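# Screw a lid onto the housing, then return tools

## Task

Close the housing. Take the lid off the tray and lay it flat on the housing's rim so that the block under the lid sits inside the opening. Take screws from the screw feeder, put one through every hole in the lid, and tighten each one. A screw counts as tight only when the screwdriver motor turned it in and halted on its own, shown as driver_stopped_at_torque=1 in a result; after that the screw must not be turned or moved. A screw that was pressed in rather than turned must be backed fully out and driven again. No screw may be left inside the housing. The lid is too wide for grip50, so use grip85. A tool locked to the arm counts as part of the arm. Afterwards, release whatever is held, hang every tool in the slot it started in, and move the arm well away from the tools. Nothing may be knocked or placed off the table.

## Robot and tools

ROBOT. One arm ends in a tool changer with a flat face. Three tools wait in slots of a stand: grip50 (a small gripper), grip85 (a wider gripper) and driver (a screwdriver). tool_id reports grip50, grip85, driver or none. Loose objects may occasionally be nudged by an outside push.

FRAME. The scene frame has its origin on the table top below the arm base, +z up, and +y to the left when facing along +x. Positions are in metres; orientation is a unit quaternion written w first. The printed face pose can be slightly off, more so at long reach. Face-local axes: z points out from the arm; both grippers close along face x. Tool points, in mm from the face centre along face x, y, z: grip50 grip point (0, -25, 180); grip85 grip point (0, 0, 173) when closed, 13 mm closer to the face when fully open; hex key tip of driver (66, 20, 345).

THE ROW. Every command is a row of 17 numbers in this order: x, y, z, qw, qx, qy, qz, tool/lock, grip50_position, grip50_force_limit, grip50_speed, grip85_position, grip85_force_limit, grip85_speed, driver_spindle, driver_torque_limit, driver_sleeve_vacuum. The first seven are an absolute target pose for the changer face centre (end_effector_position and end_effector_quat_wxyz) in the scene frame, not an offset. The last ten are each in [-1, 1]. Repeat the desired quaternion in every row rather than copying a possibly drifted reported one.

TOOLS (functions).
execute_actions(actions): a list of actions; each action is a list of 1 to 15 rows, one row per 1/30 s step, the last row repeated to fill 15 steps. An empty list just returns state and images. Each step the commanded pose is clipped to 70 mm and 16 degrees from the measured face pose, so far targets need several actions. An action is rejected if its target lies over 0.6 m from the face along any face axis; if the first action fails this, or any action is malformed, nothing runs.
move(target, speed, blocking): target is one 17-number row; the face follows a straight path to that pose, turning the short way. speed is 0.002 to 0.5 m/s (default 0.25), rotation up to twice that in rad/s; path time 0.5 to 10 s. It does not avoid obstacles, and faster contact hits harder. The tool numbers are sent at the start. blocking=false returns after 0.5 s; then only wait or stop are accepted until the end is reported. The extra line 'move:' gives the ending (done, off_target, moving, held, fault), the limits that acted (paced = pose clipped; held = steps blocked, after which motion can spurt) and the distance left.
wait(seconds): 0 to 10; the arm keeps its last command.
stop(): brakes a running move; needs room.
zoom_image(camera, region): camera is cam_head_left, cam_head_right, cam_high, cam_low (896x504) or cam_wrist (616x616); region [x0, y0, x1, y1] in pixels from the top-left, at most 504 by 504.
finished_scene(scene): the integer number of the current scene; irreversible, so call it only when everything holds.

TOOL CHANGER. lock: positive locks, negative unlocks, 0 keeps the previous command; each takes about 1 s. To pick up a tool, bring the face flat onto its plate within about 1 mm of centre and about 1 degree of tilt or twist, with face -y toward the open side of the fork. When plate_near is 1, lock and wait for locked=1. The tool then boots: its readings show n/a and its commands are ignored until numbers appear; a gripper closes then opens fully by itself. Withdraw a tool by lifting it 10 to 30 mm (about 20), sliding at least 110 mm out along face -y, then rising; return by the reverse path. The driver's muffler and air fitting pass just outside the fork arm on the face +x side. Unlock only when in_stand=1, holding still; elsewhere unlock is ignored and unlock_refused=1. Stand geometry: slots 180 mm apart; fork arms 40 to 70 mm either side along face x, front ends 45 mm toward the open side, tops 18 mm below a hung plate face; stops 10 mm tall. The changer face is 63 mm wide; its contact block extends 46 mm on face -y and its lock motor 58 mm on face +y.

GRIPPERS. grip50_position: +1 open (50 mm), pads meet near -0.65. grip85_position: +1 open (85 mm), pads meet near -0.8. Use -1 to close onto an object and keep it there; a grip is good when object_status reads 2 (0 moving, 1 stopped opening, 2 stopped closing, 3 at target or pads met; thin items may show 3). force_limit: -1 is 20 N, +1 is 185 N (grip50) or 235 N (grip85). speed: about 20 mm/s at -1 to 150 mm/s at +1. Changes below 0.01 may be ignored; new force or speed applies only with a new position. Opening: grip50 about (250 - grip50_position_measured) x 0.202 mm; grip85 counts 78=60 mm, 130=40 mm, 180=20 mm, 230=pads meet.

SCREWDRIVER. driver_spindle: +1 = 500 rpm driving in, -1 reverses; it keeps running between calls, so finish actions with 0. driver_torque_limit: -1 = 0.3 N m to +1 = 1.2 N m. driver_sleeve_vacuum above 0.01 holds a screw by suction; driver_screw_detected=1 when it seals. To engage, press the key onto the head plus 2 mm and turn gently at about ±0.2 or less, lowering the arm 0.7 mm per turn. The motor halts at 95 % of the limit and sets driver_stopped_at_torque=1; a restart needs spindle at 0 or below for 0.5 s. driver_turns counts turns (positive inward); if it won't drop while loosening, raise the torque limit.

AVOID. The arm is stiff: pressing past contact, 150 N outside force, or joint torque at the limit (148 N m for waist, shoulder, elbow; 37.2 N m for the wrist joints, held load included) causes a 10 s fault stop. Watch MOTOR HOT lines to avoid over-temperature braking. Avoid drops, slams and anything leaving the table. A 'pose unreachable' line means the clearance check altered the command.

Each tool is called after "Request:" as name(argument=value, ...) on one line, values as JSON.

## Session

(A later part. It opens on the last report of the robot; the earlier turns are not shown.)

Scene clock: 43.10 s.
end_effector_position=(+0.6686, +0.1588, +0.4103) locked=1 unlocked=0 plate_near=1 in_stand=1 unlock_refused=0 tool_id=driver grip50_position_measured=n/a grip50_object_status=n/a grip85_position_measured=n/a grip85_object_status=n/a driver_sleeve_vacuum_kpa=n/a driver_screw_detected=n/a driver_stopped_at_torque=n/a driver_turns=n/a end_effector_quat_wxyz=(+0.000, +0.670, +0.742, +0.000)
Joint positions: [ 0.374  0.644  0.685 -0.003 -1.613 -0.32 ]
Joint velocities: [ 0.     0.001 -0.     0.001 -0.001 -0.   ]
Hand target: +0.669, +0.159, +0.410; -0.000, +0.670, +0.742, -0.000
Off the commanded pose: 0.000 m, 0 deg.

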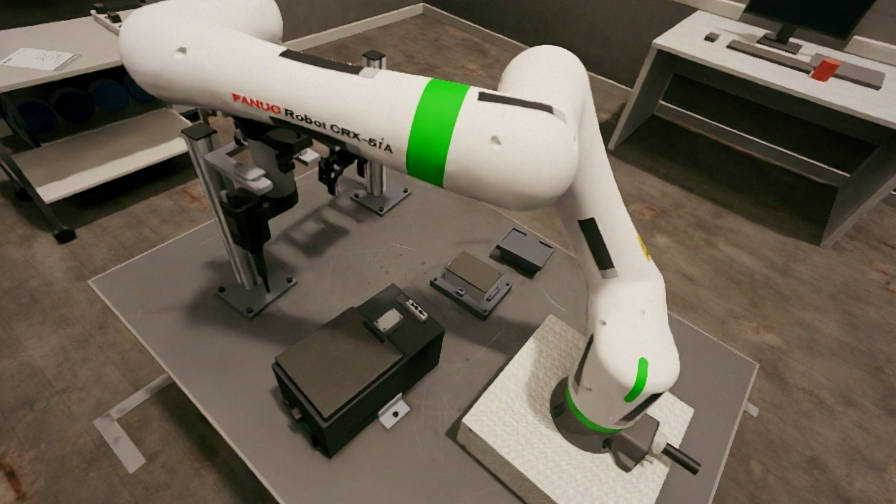

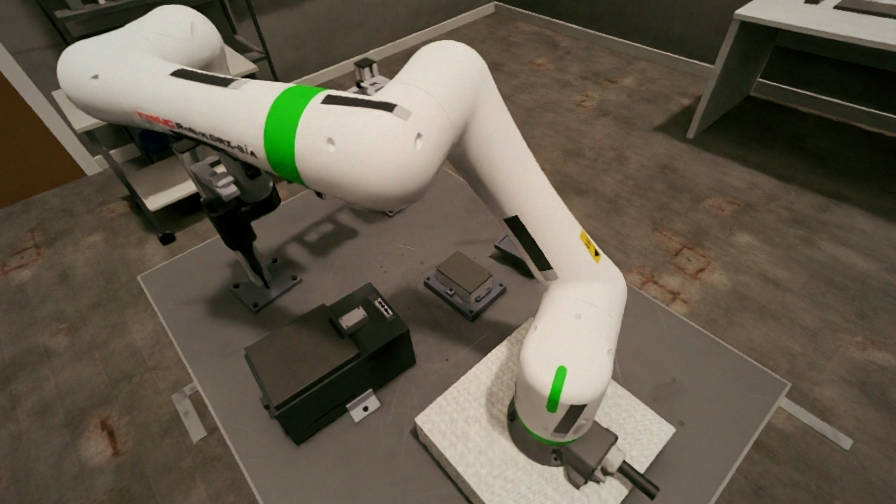

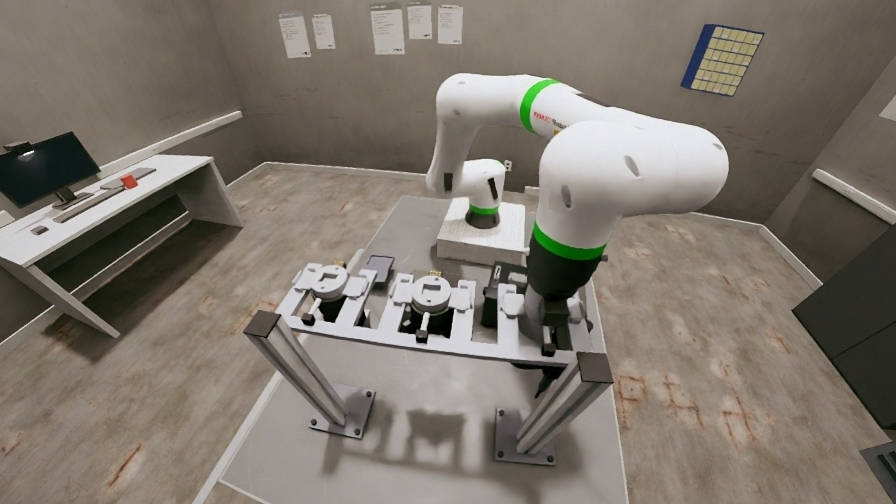

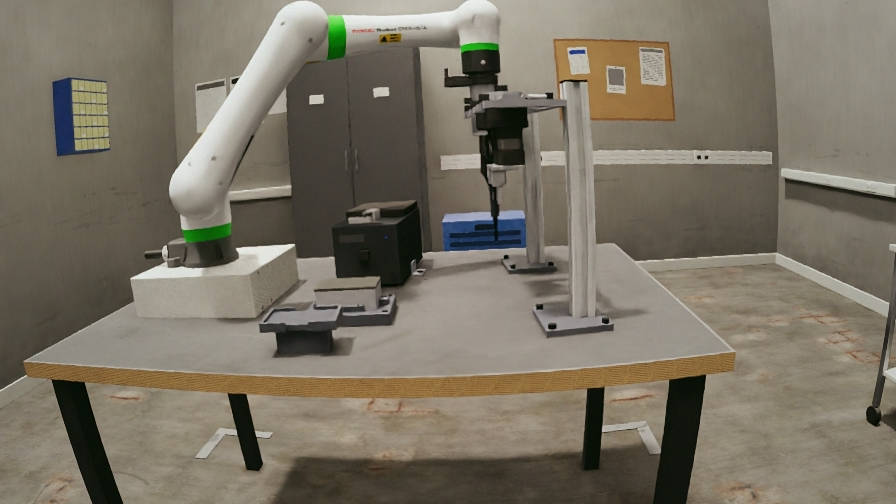

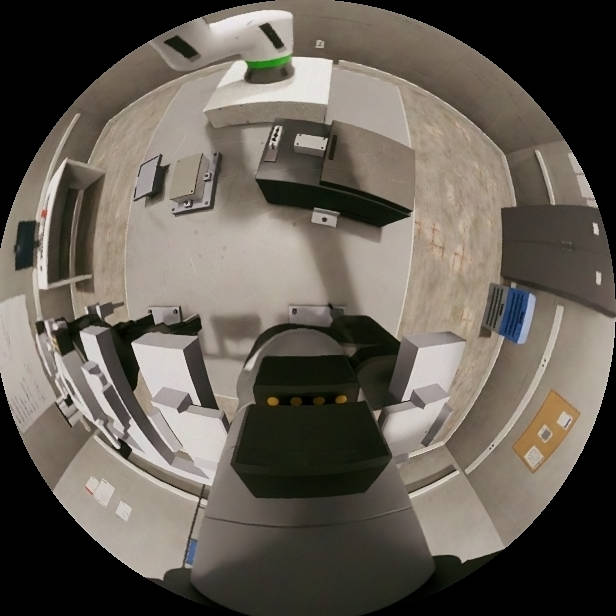

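Request:
move(target=[0.6686,0.1588,0.43,0,0.6704,0.742,0,0,0,0,0,0,0,0,0,0,0], speed=0.04)

Request:
move(target=[0.5393,0.1457,0.43,0,0.6704,0.742,0,0,0,0,0,0,0,0,0,0,0], speed=0.1)

Request:
move(target=[0.53,0.14,0.54,0,0.6704,0.742,0,0,0,0,0,0,0,0,0,0,0])

Request:
move(target=[0.365,0.027,0.53,0,0.6704,0.742,0,0,0,0,0,0,0,0,0,0,1])

Request:
zoom_image(camera="cam_wrist", region=[300,270,360,330])

Request:
zoom_image(camera="cam_head_left", region=[385,270,445,330])

Request:
zoom_image(camera="cam_head_right", region=[355,270,415,330])

Request:
zoom_image(camera="cam_low", region=[335,185,395,230])

Scene clock: 44.30 s.
end_effector_position=(+0.6686, +0.1589, +0.4300) locked=1 unlocked=0 plate_near=1 in_stand=0 unlock_refused=0 tool_id=driver grip50_position_measured=n/a grip50_object_status=n/a grip85_position_measured=n/a grip85_object_status=n/a driver_sleeve_vacuum_kpa=0 driver_screw_detected=0 driver_stopped_at_torque=0 driver_turns=0.00 end_effector_quat_wxyz=(+0.000, +0.670, +0.742, -0.000)
Joint positions: [ 0.374  0.649  0.738 -0.003 -1.661 -0.32 ]
Joint velocities: [ 0.001  0.    -0.     0.     0.     0.001]
Hand target: +0.669, +0.159, +0.430; -0.000, +0.670, +0.742, +0.000
Off the commanded pose: 0.000 m, 0 deg.
move: done

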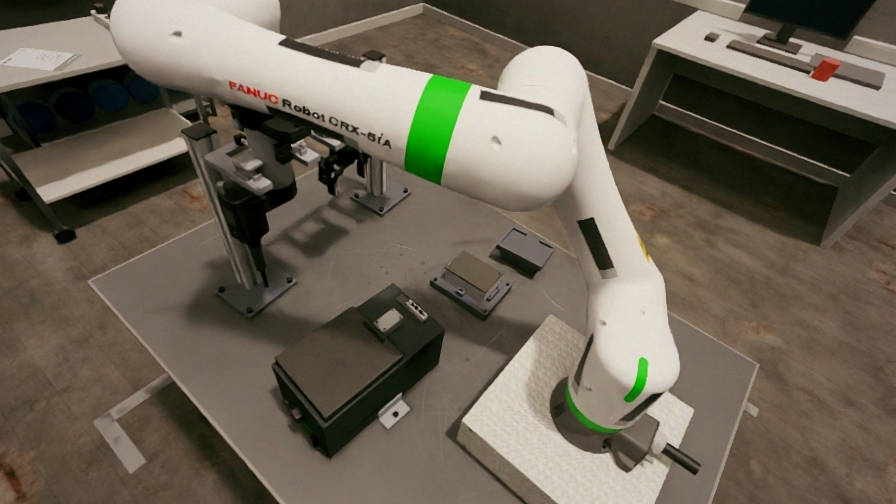

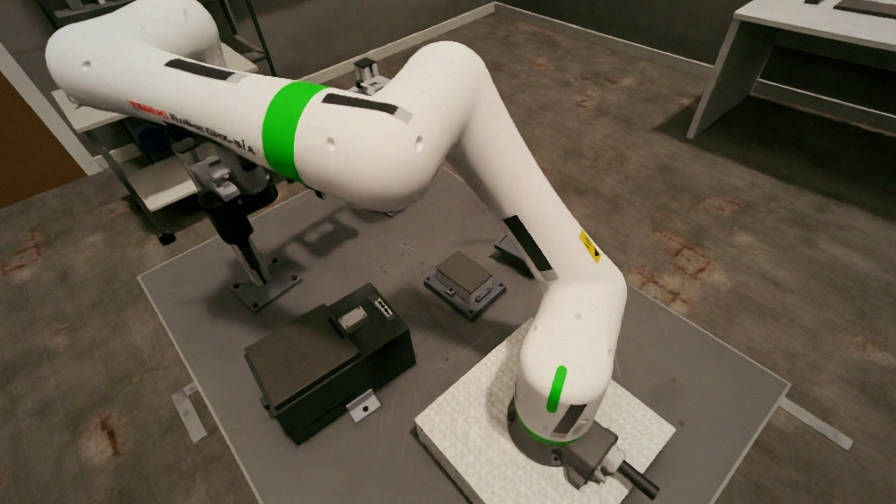

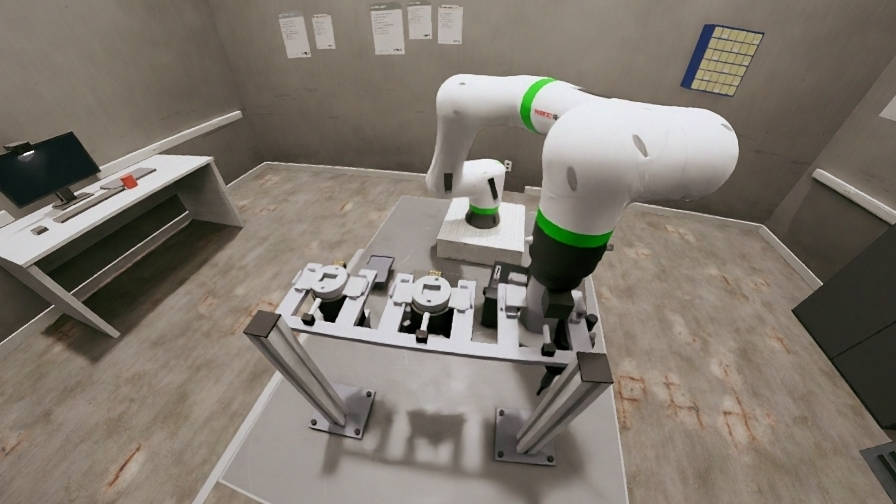

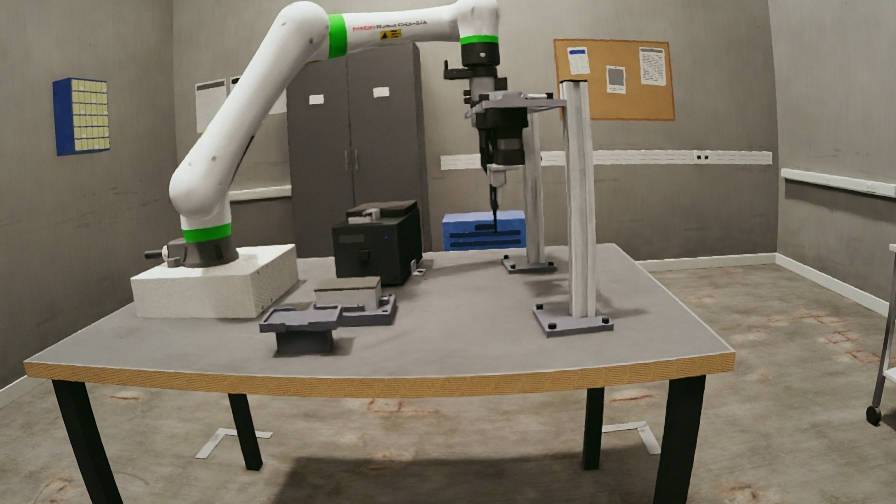

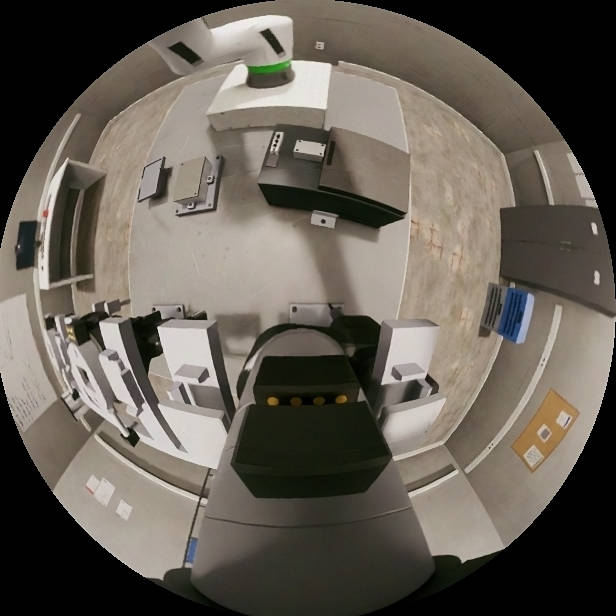

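Scene clock: 45.97 s.
end_effector_position=(+0.5394, +0.1454, +0.4303) locked=1 unlocked=0 plate_near=1 in_stand=0 unlock_refused=0 tool_id=driver grip50_position_measured=n/a grip50_object_status=n/a grip85_position_measured=n/a grip85_object_status=n/a driver_sleeve_vacuum_kpa=0 driver_screw_detected=0 driver_stopped_at_torque=0 driver_turns=0.00 end_effector_quat_wxyz=(+0.000, +0.670, +0.742, +0.000)
Joint positions: [ 0.448  0.285  0.22  -0.003 -1.507 -0.393]
Joint velocities: [-0.    -0.003 -0.001 -0.     0.    -0.001]
Hand target: +0.539, +0.145, +0.430; +0.000, +0.670, +0.742, +0.000
Off the commanded pose: 0.000 m, 0 deg.
move: done

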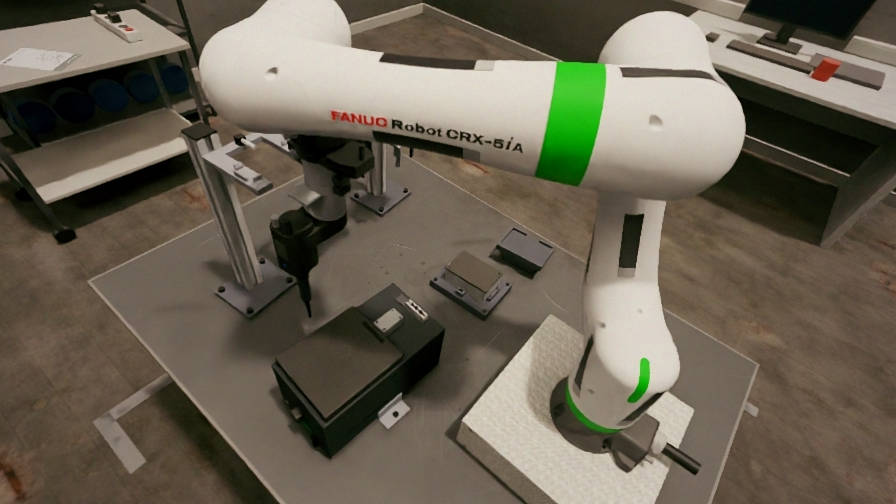

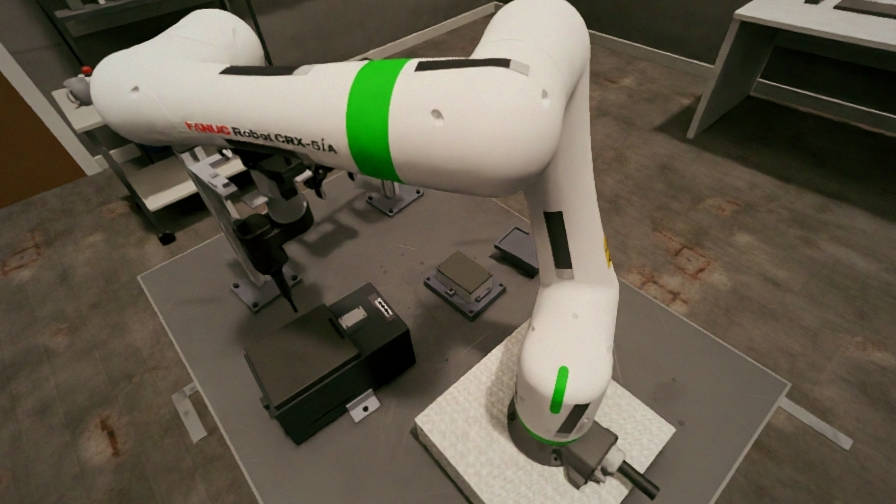

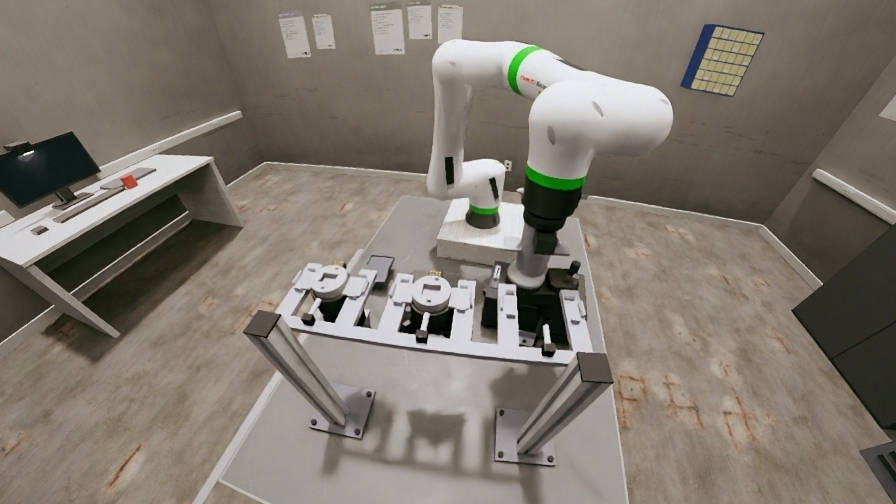

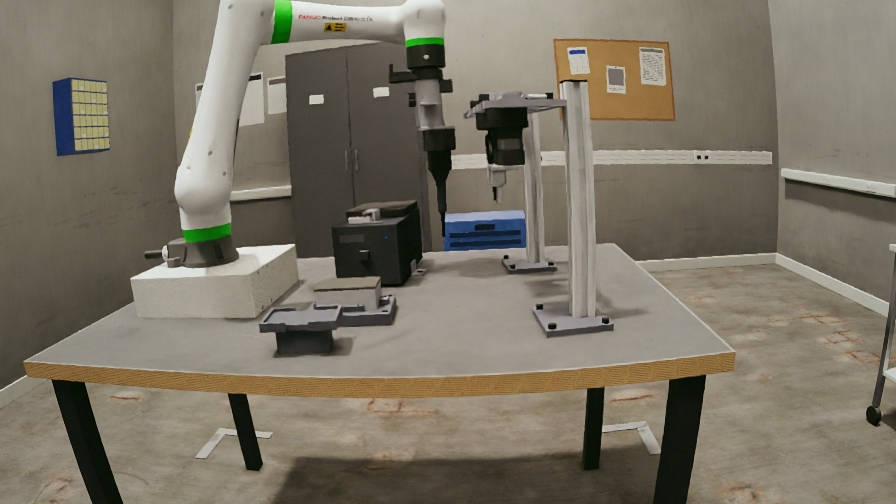

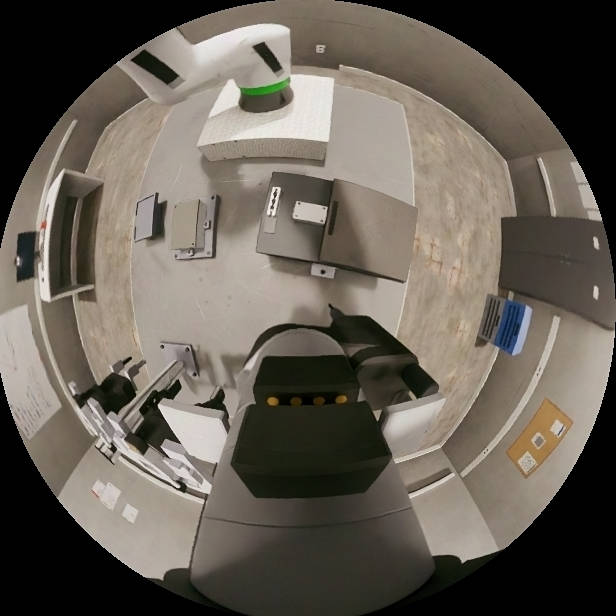

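Scene clock: 46.83 s.
end_effector_position=(+0.5302, +0.1401, +0.5400) locked=1 unlocked=0 plate_near=1 in_stand=0 unlock_refused=0 tool_id=driver grip50_position_measured=n/a grip50_object_status=n/a grip85_position_measured=n/a grip85_object_status=n/a driver_sleeve_vacuum_kpa=0 driver_screw_detected=0 driver_stopped_at_torque=0 driver_turns=0.00 end_effector_quat_wxyz=(-0.000, +0.671, +0.742, -0.000)
Joint positions: [ 0.447  0.276  0.465 -0.003 -1.761 -0.394]
Joint velocities: [-0.001  0.     0.003  0.    -0.001  0.002]
Hand target: +0.530, +0.140, +0.540; -0.000, +0.671, +0.742, +0.000
Off the commanded pose: 0.000 m, 0 deg.
move: done

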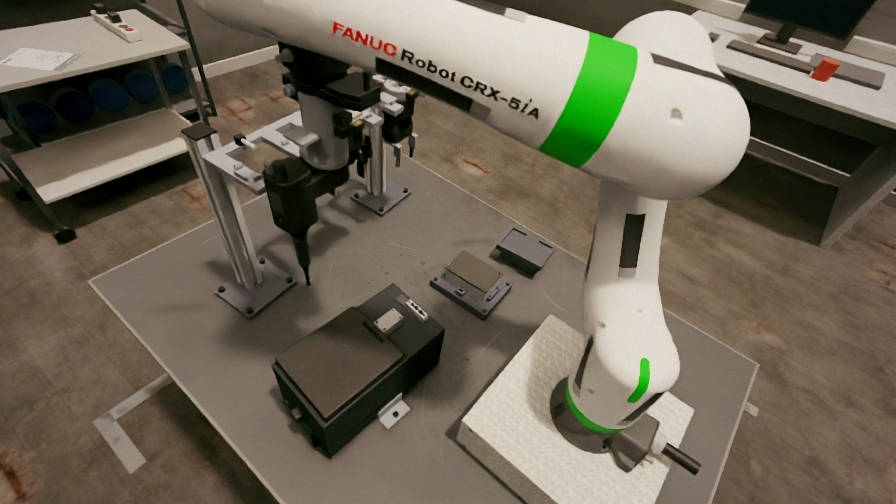

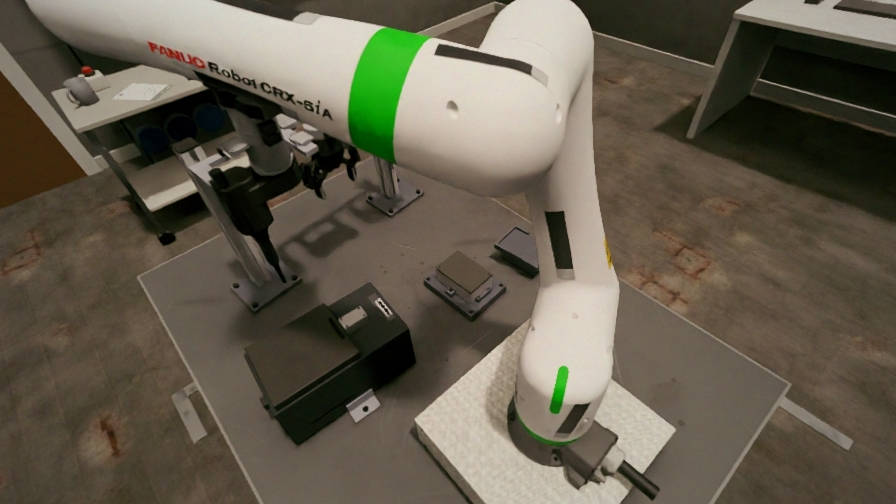

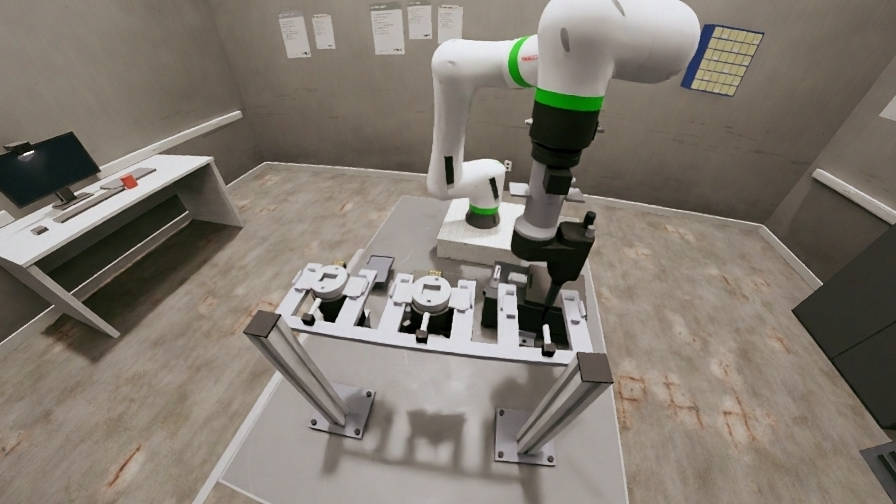

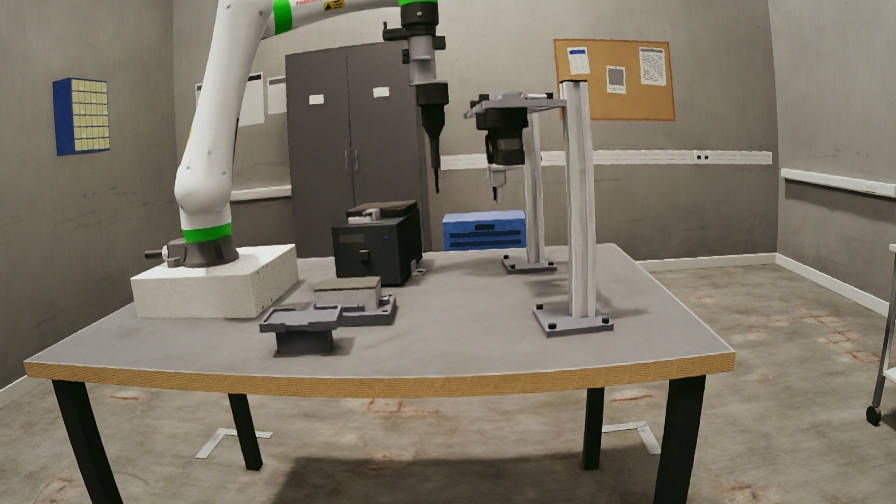

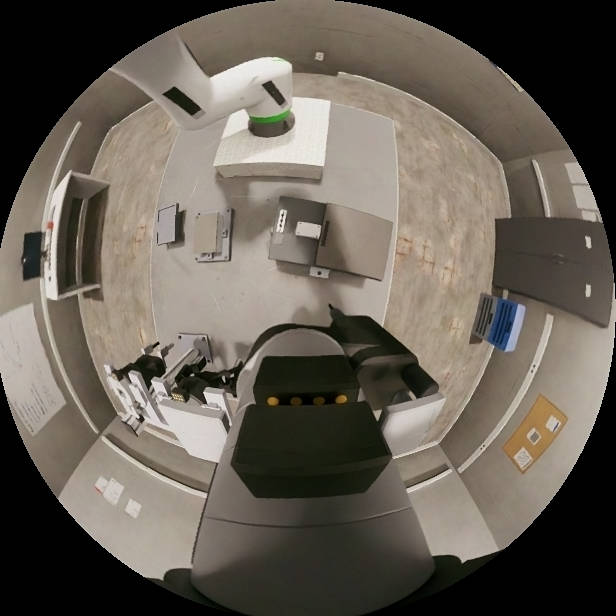

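Scene clock: 48.10 s.
end_effector_position=(+0.3654, +0.0264, +0.5304) locked=1 unlocked=0 plate_near=1 in_stand=0 unlock_refused=0 tool_id=driver grip50_position_measured=n/a grip50_object_status=n/a grip85_position_measured=n/a grip85_object_status=n/a driver_sleeve_vacuum_kpa=14 driver_screw_detected=0 driver_stopped_at_torque=0 driver_turns=0.00 end_effector_quat_wxyz=(-0.000, +0.670, +0.742, -0.000)
Joint positions: [ 0.383 -0.199 -0.05  -0.003 -1.722 -0.329]
Joint velocities: [ 0.    -0.001  0.     0.     0.001  0.   ]
Hand target: +0.365, +0.026, +0.530; -0.000, +0.670, +0.742, -0.000
Off the commanded pose: 0.001 m, 0 deg.
move: done

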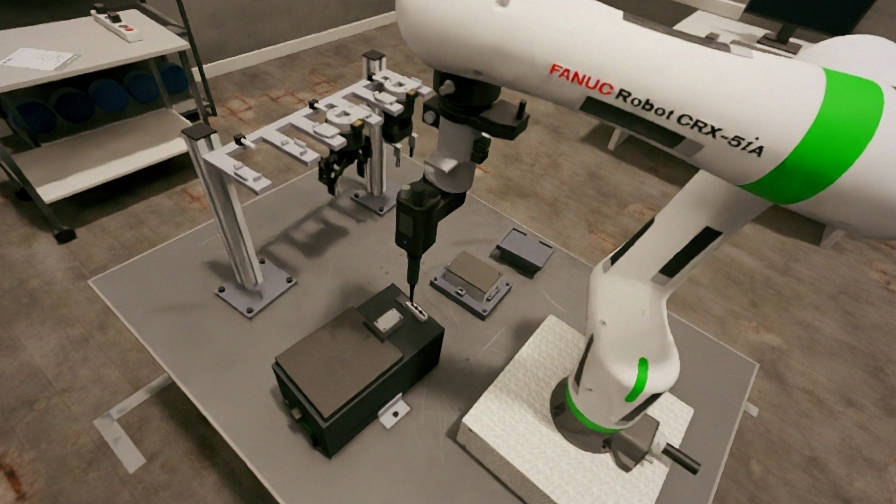

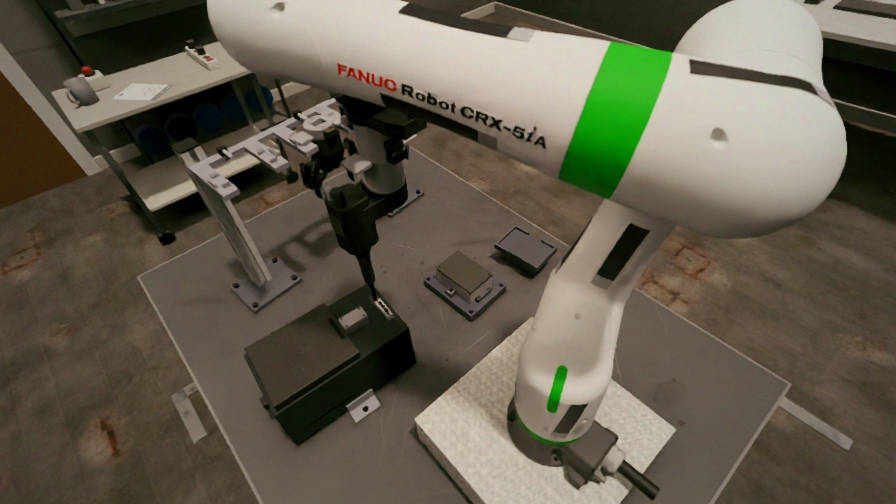

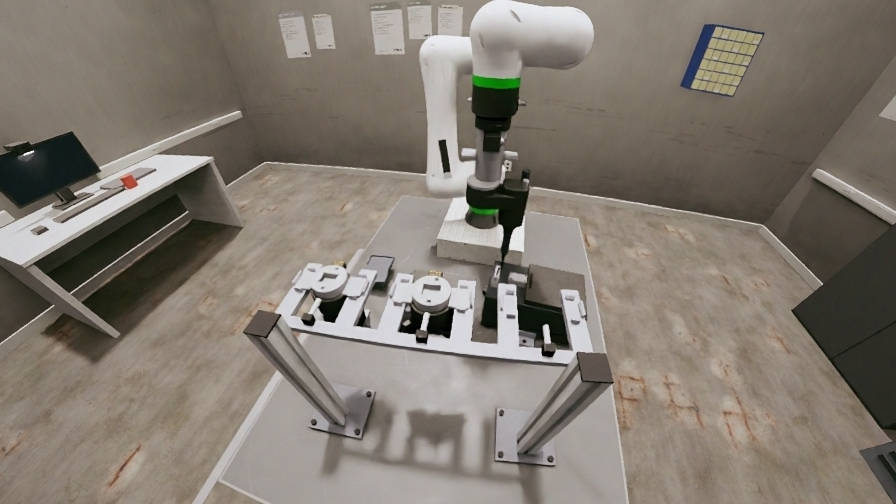

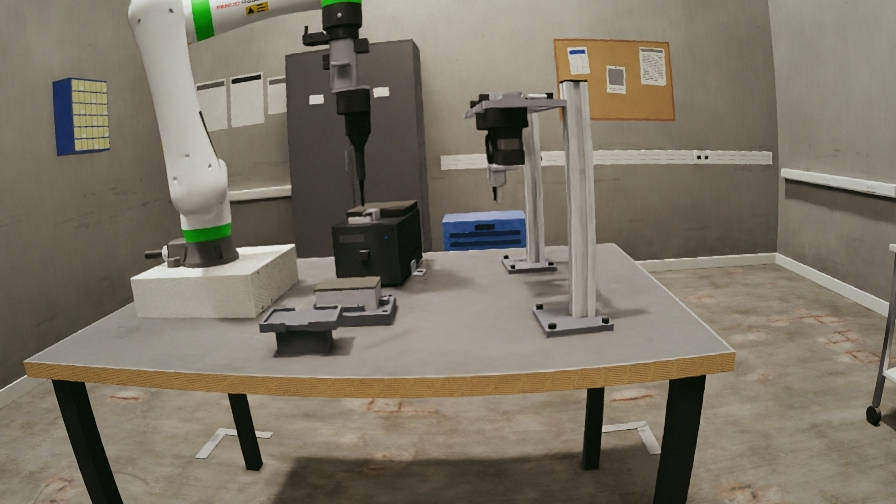

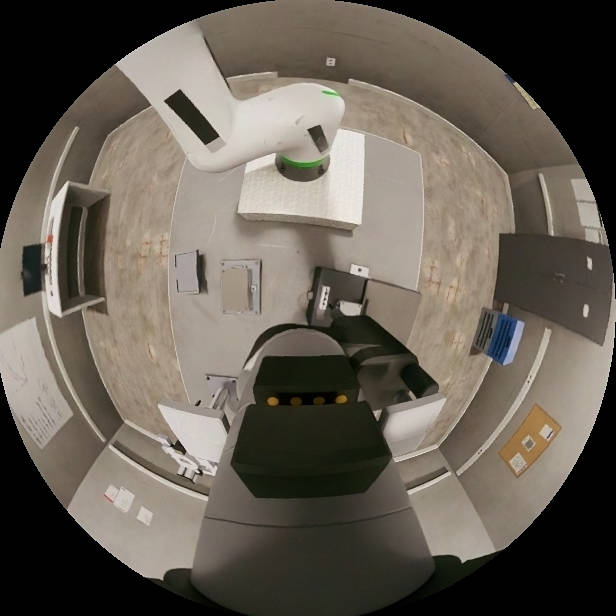

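Region (300, 270, 360, 330) of cam_wrist's 616x616 image, scaled by 8.400, with more detail than that image has.

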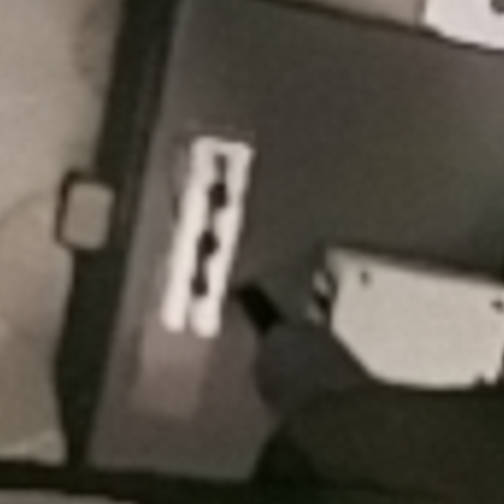

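Region (385, 270, 445, 330) of cam_head_left's 896x504 image, scaled by 8.400, with more detail than that image has.

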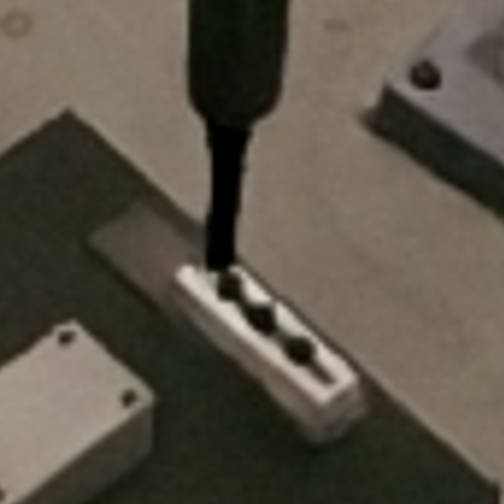

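Region (355, 270, 415, 330) of cam_head_right's 896x504 image, scaled by 8.400, with more detail than that image has.

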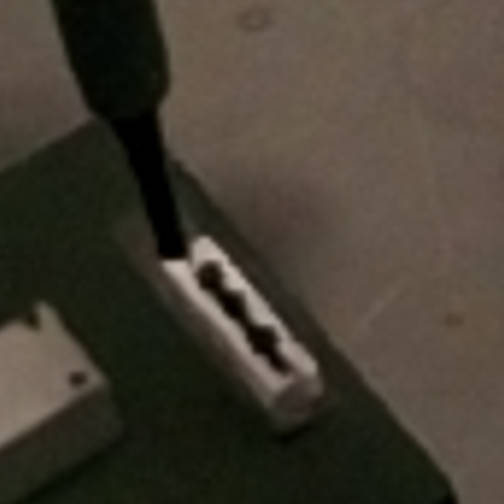

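Region (335, 185, 395, 230) of cam_low's 896x504 image, scaled by 8.400, with more detail than that image has; it fills the top 378 rows of this view, and the rest is white.

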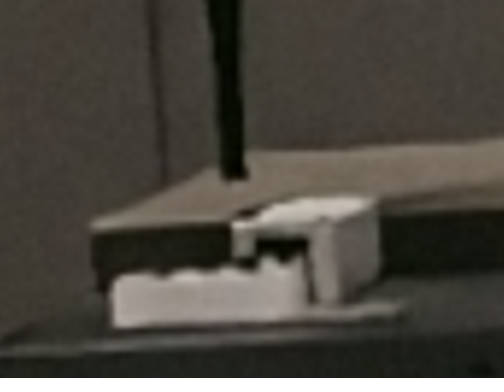

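Request:
move(target=[0.3683,0.018,0.516,0,0.6704,0.742,0,0,0,0,0,0,0,0,0,0,1], speed=0.03)

Request:
zoom_image(camera="cam_wrist", region=[310,280,350,320])

Request:
zoom_image(camera="cam_head_left", region=[395,285,435,325])

Request:
zoom_image(camera="cam_head_right", region=[360,285,400,325])

Request:
zoom_image(camera="cam_low", region=[345,195,385,230])

Request:
zoom_image(camera="cam_high", region=[480,250,520,290])

Scene clock: 49.47 s.
end_effector_position=(+0.3683, +0.0180, +0.5160) locked=1 unlocked=0 plate_near=1 in_stand=0 unlock_refused=0 tool_id=driver grip50_position_measured=n/a grip50_object_status=n/a grip85_position_measured=n/a grip85_object_status=n/a driver_sleeve_vacuum_kpa=14 driver_screw_detected=0 driver_stopped_at_torque=0 driver_turns=0.00 end_effector_quat_wxyz=(-0.000, +0.670, +0.742, -0.000)
Joint positions: [ 0.357 -0.197 -0.082 -0.003 -1.688 -0.303]
Joint velocities: [-0.001 -0.    -0.001 -0.    -0.    -0.   ]
Hand target: +0.368, +0.018, +0.516; -0.000, +0.670, +0.742, -0.000
Off the commanded pose: 0.000 m, 0 deg.
move: done

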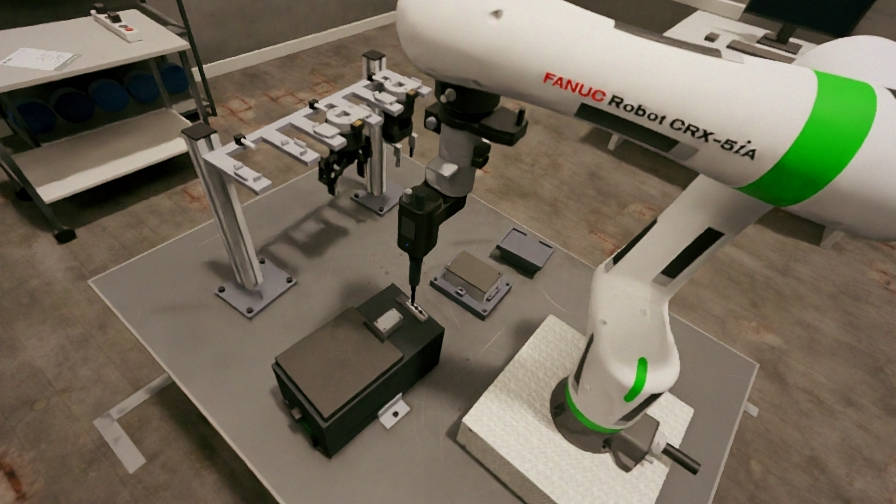

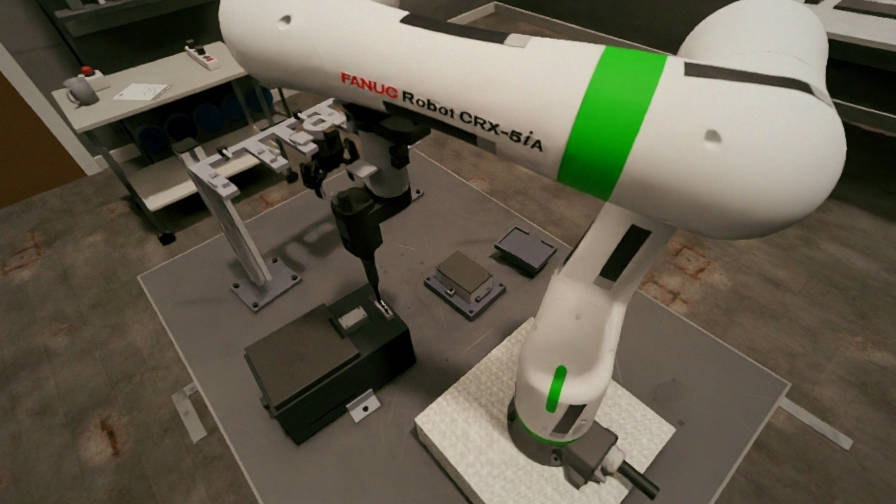

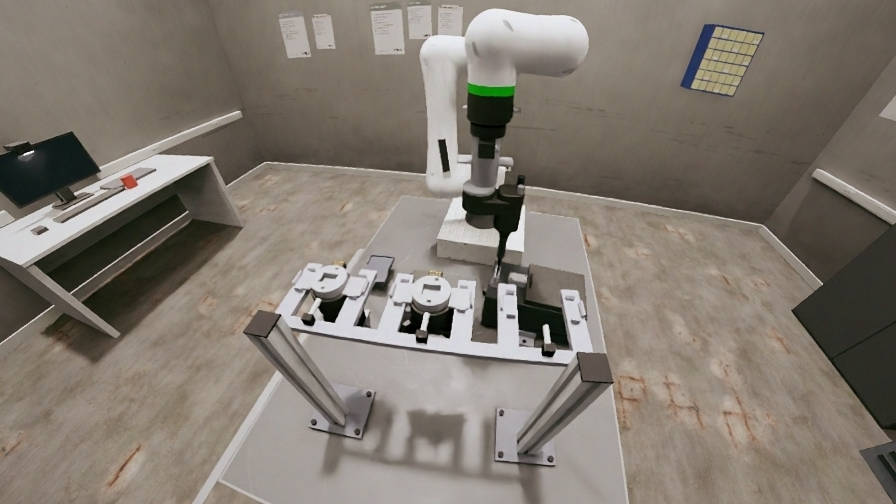

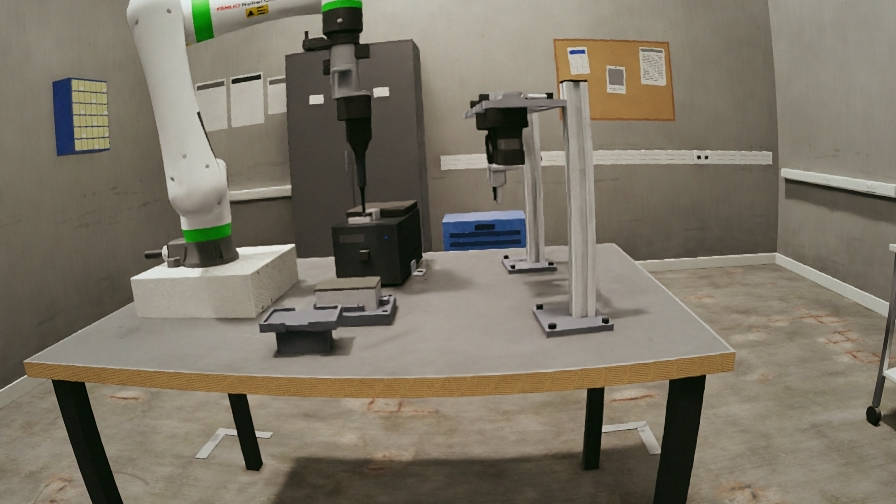

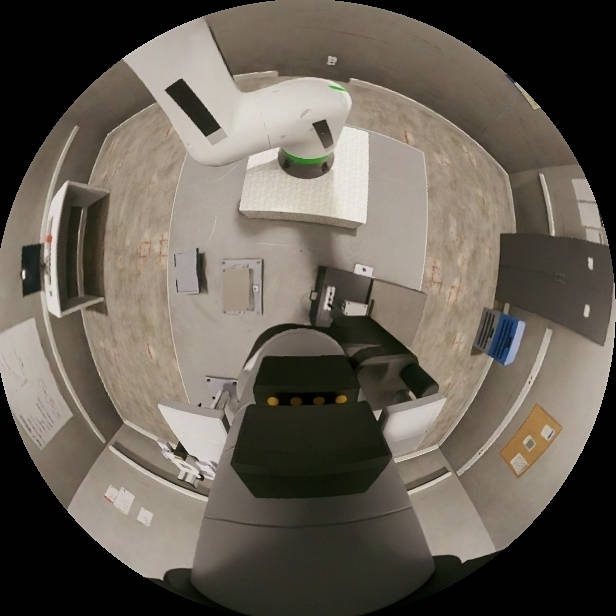

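Region (310, 280, 350, 320) of cam_wrist's 616x616 image, scaled by 12.600, with more detail than that image has.

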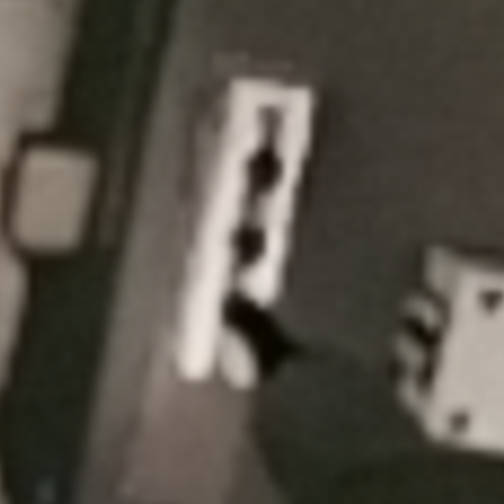

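Region (395, 285, 435, 325) of cam_head_left's 896x504 image, scaled by 12.600, with more detail than that image has.

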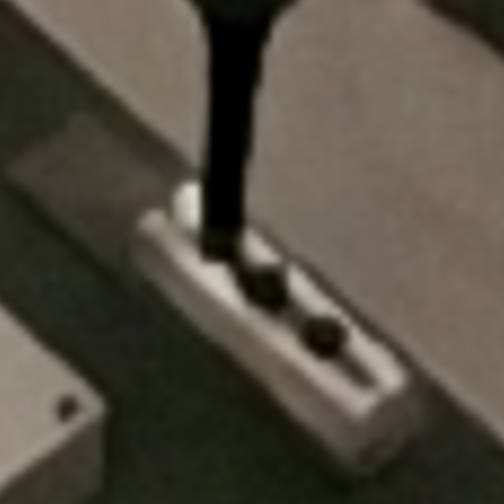

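Region (360, 285, 400, 325) of cam_head_right's 896x504 image, scaled by 12.600, with more detail than that image has.

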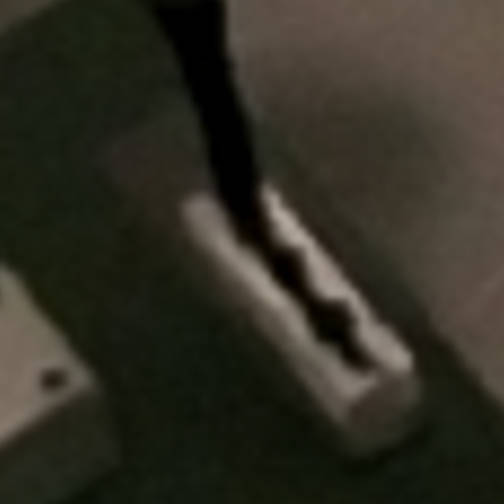

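Region (345, 195, 385, 230) of cam_low's 896x504 image, scaled by 12.600, with more detail than that image has; it fills the top 441 rows of this view, and the rest is white.

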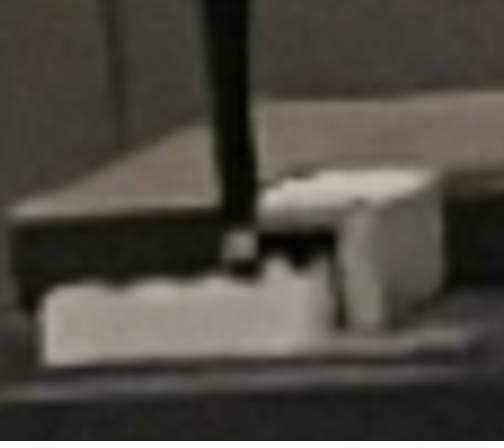

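Region (480, 250, 520, 290) of cam_high's 896x504 image, scaled by 12.600, with more detail than that image has.

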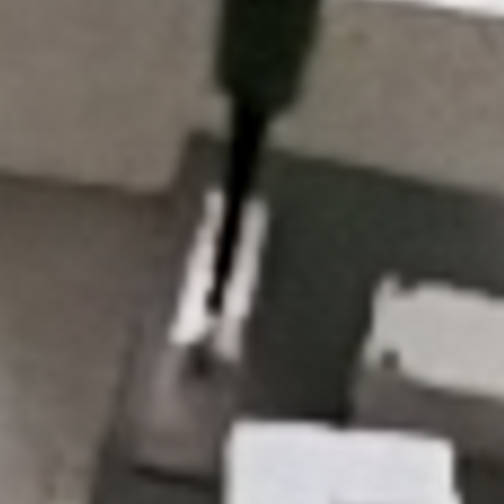

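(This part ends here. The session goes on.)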